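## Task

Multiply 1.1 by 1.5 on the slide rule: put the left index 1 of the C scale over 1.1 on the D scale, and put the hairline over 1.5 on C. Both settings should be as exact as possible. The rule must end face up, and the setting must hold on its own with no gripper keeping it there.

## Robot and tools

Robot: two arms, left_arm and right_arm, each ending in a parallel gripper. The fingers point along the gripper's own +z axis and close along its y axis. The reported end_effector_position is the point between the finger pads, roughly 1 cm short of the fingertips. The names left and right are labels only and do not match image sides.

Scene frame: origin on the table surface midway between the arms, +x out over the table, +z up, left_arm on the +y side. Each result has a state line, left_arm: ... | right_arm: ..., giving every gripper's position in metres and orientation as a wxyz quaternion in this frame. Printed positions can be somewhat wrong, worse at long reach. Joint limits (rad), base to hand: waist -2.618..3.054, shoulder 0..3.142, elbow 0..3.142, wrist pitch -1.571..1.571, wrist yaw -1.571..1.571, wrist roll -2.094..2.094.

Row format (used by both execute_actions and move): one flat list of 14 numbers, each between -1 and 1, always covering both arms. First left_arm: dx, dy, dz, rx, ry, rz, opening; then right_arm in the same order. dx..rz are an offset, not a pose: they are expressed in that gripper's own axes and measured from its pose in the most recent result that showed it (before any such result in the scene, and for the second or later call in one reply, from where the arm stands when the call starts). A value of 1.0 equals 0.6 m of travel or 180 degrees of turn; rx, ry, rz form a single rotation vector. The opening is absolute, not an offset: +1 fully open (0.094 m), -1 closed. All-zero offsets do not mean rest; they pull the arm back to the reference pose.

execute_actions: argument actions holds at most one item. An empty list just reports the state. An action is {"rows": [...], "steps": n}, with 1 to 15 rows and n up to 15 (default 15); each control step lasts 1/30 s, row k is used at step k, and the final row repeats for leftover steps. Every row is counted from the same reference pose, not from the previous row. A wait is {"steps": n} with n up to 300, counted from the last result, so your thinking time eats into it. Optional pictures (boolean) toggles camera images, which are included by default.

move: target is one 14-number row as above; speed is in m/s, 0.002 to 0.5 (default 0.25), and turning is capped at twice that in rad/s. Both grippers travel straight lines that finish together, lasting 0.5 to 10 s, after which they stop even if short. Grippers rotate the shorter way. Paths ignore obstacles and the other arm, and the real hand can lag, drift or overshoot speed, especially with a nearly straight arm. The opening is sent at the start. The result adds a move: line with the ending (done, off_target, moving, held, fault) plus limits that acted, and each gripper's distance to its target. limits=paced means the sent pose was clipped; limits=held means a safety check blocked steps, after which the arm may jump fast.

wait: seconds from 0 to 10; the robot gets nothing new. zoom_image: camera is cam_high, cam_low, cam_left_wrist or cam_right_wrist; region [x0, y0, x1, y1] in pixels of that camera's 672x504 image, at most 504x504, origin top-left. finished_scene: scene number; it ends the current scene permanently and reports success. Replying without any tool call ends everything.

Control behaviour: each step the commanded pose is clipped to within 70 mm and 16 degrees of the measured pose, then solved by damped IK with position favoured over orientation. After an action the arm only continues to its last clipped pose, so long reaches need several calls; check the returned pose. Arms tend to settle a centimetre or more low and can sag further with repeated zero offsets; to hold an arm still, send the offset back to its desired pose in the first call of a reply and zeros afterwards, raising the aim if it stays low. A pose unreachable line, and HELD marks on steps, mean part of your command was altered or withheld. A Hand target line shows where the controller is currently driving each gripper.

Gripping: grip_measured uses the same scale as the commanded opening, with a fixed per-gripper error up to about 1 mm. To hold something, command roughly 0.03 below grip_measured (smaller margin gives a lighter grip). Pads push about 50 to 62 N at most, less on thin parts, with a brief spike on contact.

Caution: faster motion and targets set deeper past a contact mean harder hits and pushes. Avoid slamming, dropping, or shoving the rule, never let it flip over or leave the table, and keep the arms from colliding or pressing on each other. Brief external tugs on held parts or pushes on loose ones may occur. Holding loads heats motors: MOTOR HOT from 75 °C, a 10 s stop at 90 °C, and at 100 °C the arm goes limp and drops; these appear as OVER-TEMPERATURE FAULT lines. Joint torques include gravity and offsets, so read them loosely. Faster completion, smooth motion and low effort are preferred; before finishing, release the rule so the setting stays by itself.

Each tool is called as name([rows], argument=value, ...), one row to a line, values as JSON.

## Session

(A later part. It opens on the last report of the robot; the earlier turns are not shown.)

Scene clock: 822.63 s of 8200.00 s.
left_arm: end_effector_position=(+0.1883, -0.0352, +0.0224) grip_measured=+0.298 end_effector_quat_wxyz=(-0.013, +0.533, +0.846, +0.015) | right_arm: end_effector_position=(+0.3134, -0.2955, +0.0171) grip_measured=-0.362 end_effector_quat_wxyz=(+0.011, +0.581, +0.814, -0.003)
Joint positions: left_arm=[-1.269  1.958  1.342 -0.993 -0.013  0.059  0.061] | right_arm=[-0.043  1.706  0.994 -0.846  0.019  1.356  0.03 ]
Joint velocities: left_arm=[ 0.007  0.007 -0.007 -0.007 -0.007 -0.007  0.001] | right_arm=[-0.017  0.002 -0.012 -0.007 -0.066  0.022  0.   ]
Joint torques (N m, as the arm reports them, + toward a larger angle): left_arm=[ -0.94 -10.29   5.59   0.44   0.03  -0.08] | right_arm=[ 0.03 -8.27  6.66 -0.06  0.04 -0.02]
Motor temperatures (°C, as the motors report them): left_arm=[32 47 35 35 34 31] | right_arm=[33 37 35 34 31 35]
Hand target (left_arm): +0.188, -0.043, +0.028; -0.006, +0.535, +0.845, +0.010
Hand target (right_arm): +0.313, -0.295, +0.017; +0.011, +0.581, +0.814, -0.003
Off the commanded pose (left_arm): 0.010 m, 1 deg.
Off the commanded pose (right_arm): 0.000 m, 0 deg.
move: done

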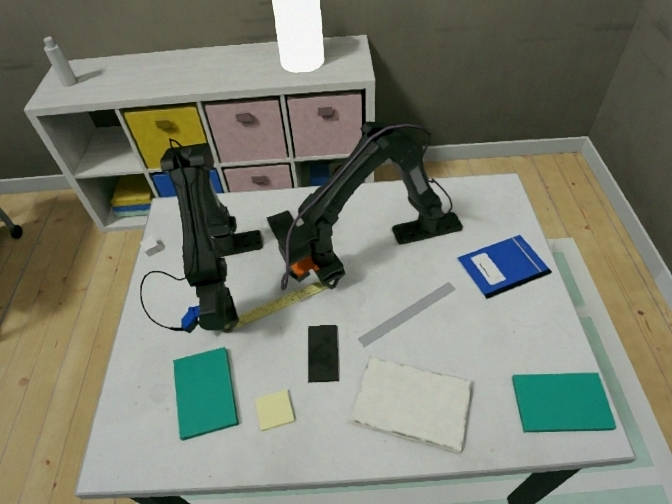

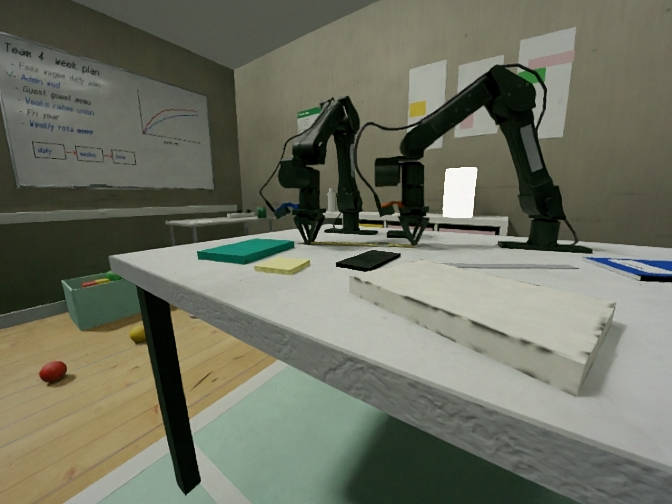

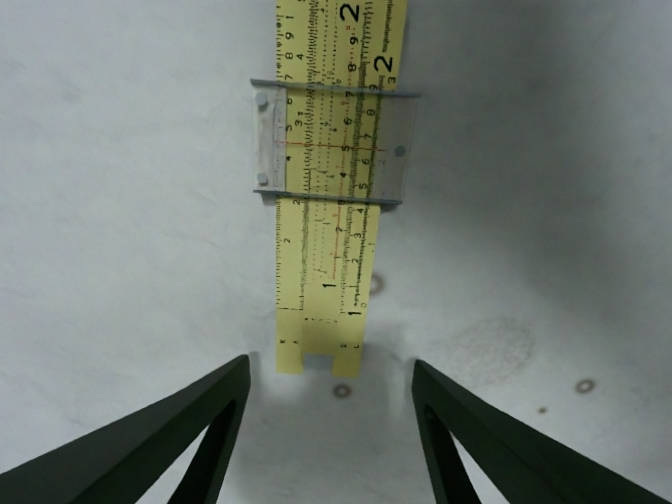

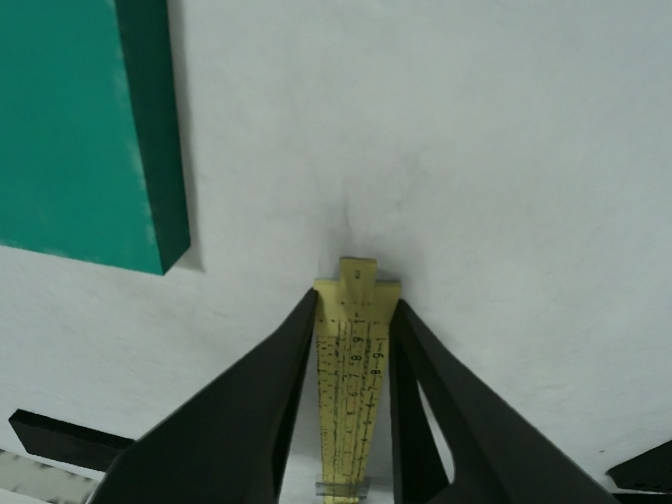

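move(target=[0,0,-0.03,0,0,0,0.3,0,0,0,0,0,0,0.3], speed=0.04)

move(target=[0.05,0,-0.12,0,0,0,0.3,0.05,0,-0.13,0,0,0,0.3], speed=0.1)

zoom_image(camera="cam_left_wrist", region=[250,60,450,330])

Scene clock: 827.63 s of 8200.00 s.
left_arm: end_effector_position=(+0.1850, -0.0292, +0.0273) grip_measured=+0.298 end_effector_quat_wxyz=(-0.028, +0.533, +0.845, +0.023) | right_arm: end_effector_position=(+0.3134, -0.2955, +0.0171) grip_measured=+0.297 end_effector_quat_wxyz=(+0.011, +0.581, +0.814, -0.003)
Joint positions: left_arm=[-1.269  1.958  1.361 -1.046 -0.013  0.059  0.061] | right_arm=[-0.043  1.706  0.994 -0.846  0.019  1.356  0.061]
Joint velocities: left_arm=[-0.002  0.002 -0.017 -0.11  -0.022 -0.022  0.   ] | right_arm=[ 0.007 -0.002 -0.002  0.022  0.037 -0.037 -0.001]
Joint torques (N m, as the arm reports them, + toward a larger angle): left_arm=[  0.06 -12.35   5.56   0.35   0.01  -0.02] | right_arm=[ 0.01 -8.18  6.52 -0.09  0.09 -0.02]
Motor temperatures (°C, as the motors report them): left_arm=[32 47 36 35 34 31] | right_arm=[33 37 35 34 31 35]
Hand target (left_arm): +0.188, -0.035, +0.040; -0.013, +0.533, +0.846, +0.015
Hand target (right_arm): +0.313, -0.296, +0.017; +0.011, +0.581, +0.814, -0.003
Off the commanded pose (left_arm): 0.015 m, 2 deg.
Off the commanded pose (right_arm): 0.000 m, 0 deg.
After step 90, 1.27 s passed at rest.
move: off_target (left_arm)

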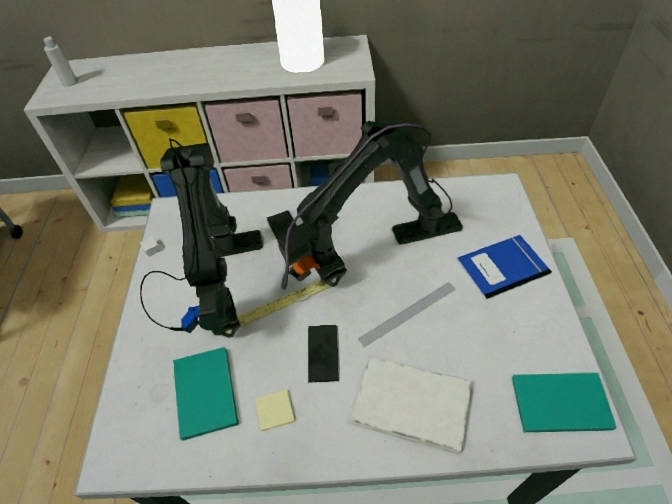

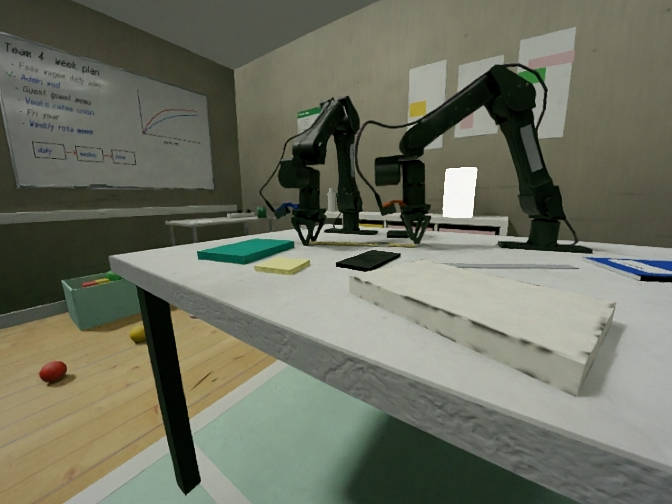

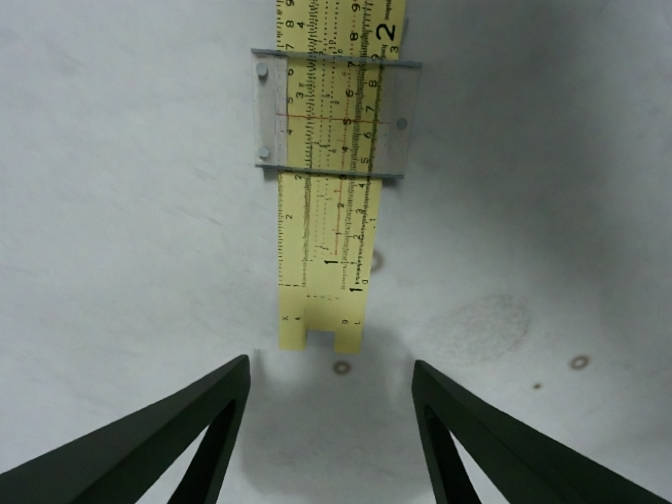

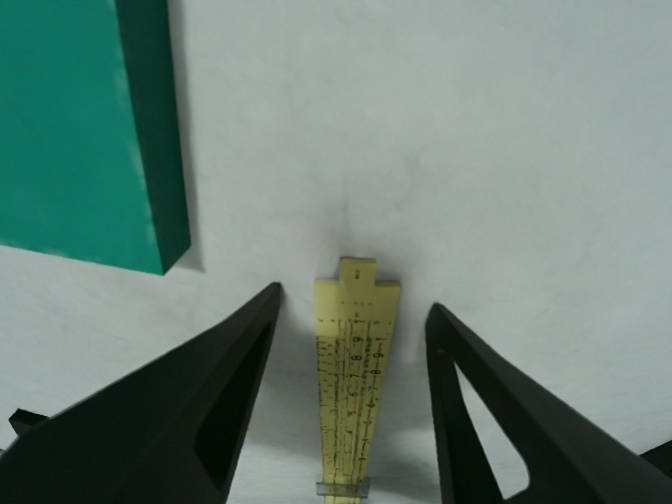

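Scene clock: 829.07 s of 8200.00 s.
left_arm: end_effector_position=(+0.1701, -0.0022, +0.0874) grip_measured=+0.298 end_effector_quat_wxyz=(-0.046, +0.532, +0.845, +0.033) | right_arm: end_effector_position=(+0.3008, -0.2667, +0.0831) grip_measured=+0.297 end_effector_quat_wxyz=(+0.003, +0.580, +0.815, -0.009)
Joint positions: left_arm=[-1.269  1.824  1.425 -1.285 -0.013  0.059  0.061] | right_arm=[ 0.064  1.612  1.169 -1.137  0.016  1.461  0.061]
Joint velocities: left_arm=[ 0.017 -0.002 -0.002 -0.007  0.022 -0.007 -0.001] | right_arm=[ 0.002  0.017  0.002 -0.037  0.007 -0.022  0.   ]
Joint torques (N m, as the arm reports them, + toward a larger angle): left_arm=[  0.37 -11.42   5.65   0.25  -0.02   0.04] | right_arm=[ 0.78 -9.43  9.82 -0.35  0.05  0.08]
Motor temperatures (°C, as the motors report them): left_arm=[32 47 36 35 34 31] | right_arm=[33 37 35 34 31 35]
Hand target (left_arm): +0.174, -0.006, +0.101; -0.028, +0.533, +0.845, +0.023
Hand target (right_arm): +0.302, -0.264, +0.094; +0.009, +0.581, +0.814, -0.002
Off the commanded pose (left_arm): 0.015 m, 2 deg.
Off the commanded pose (right_arm): 0.012 m, 1 deg.
move: off_target (left_arm, right_arm)

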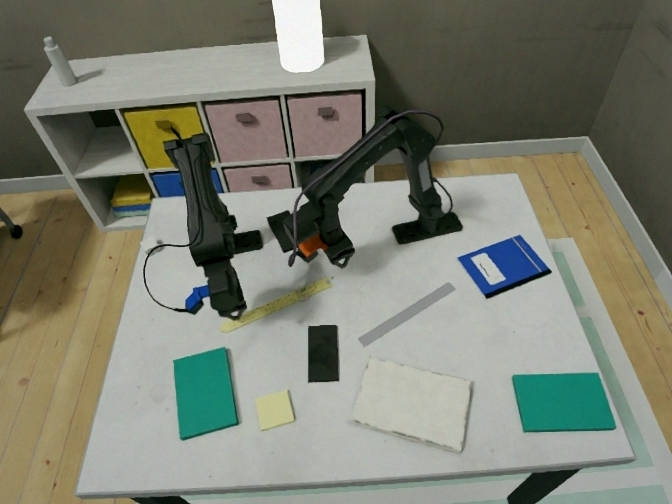

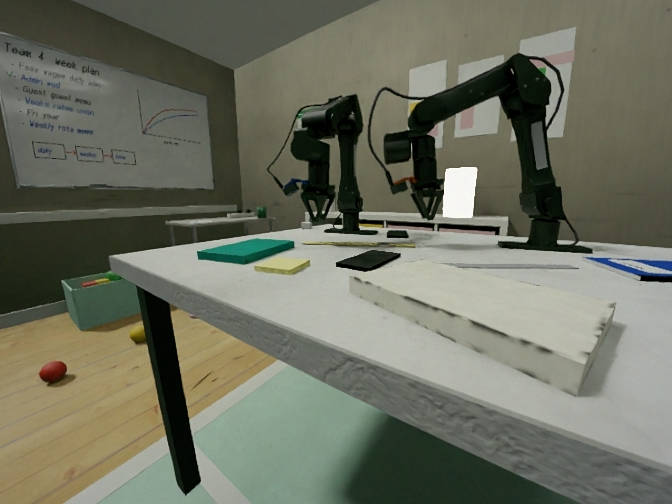

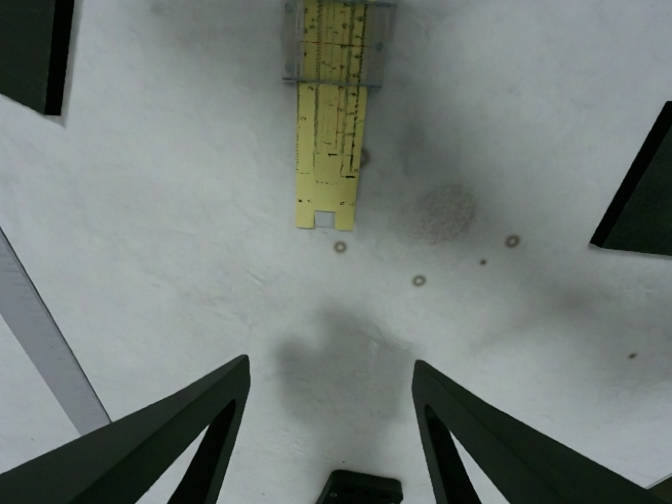

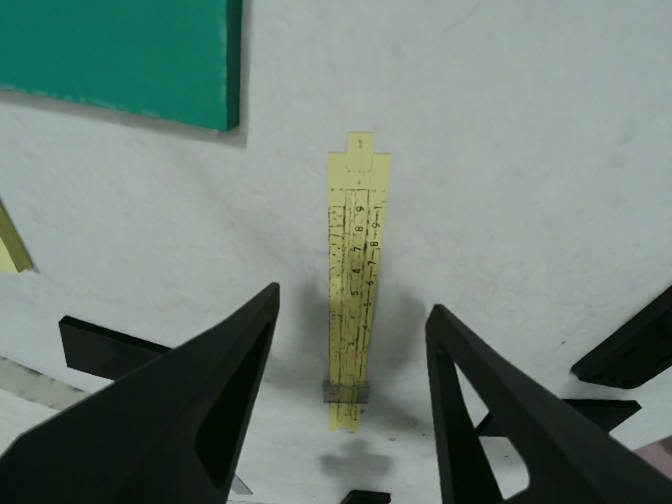

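Region (250, 60, 450, 330) of cam_left_wrist's 672x504 image, scaled by 1.867, with more detail than that image has; it fills the left 373 columns of this view, and the rest is white.

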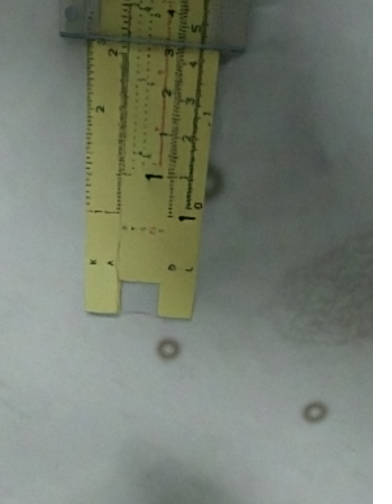

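finished_scene(scene=1)

The scene is finished: the task was done.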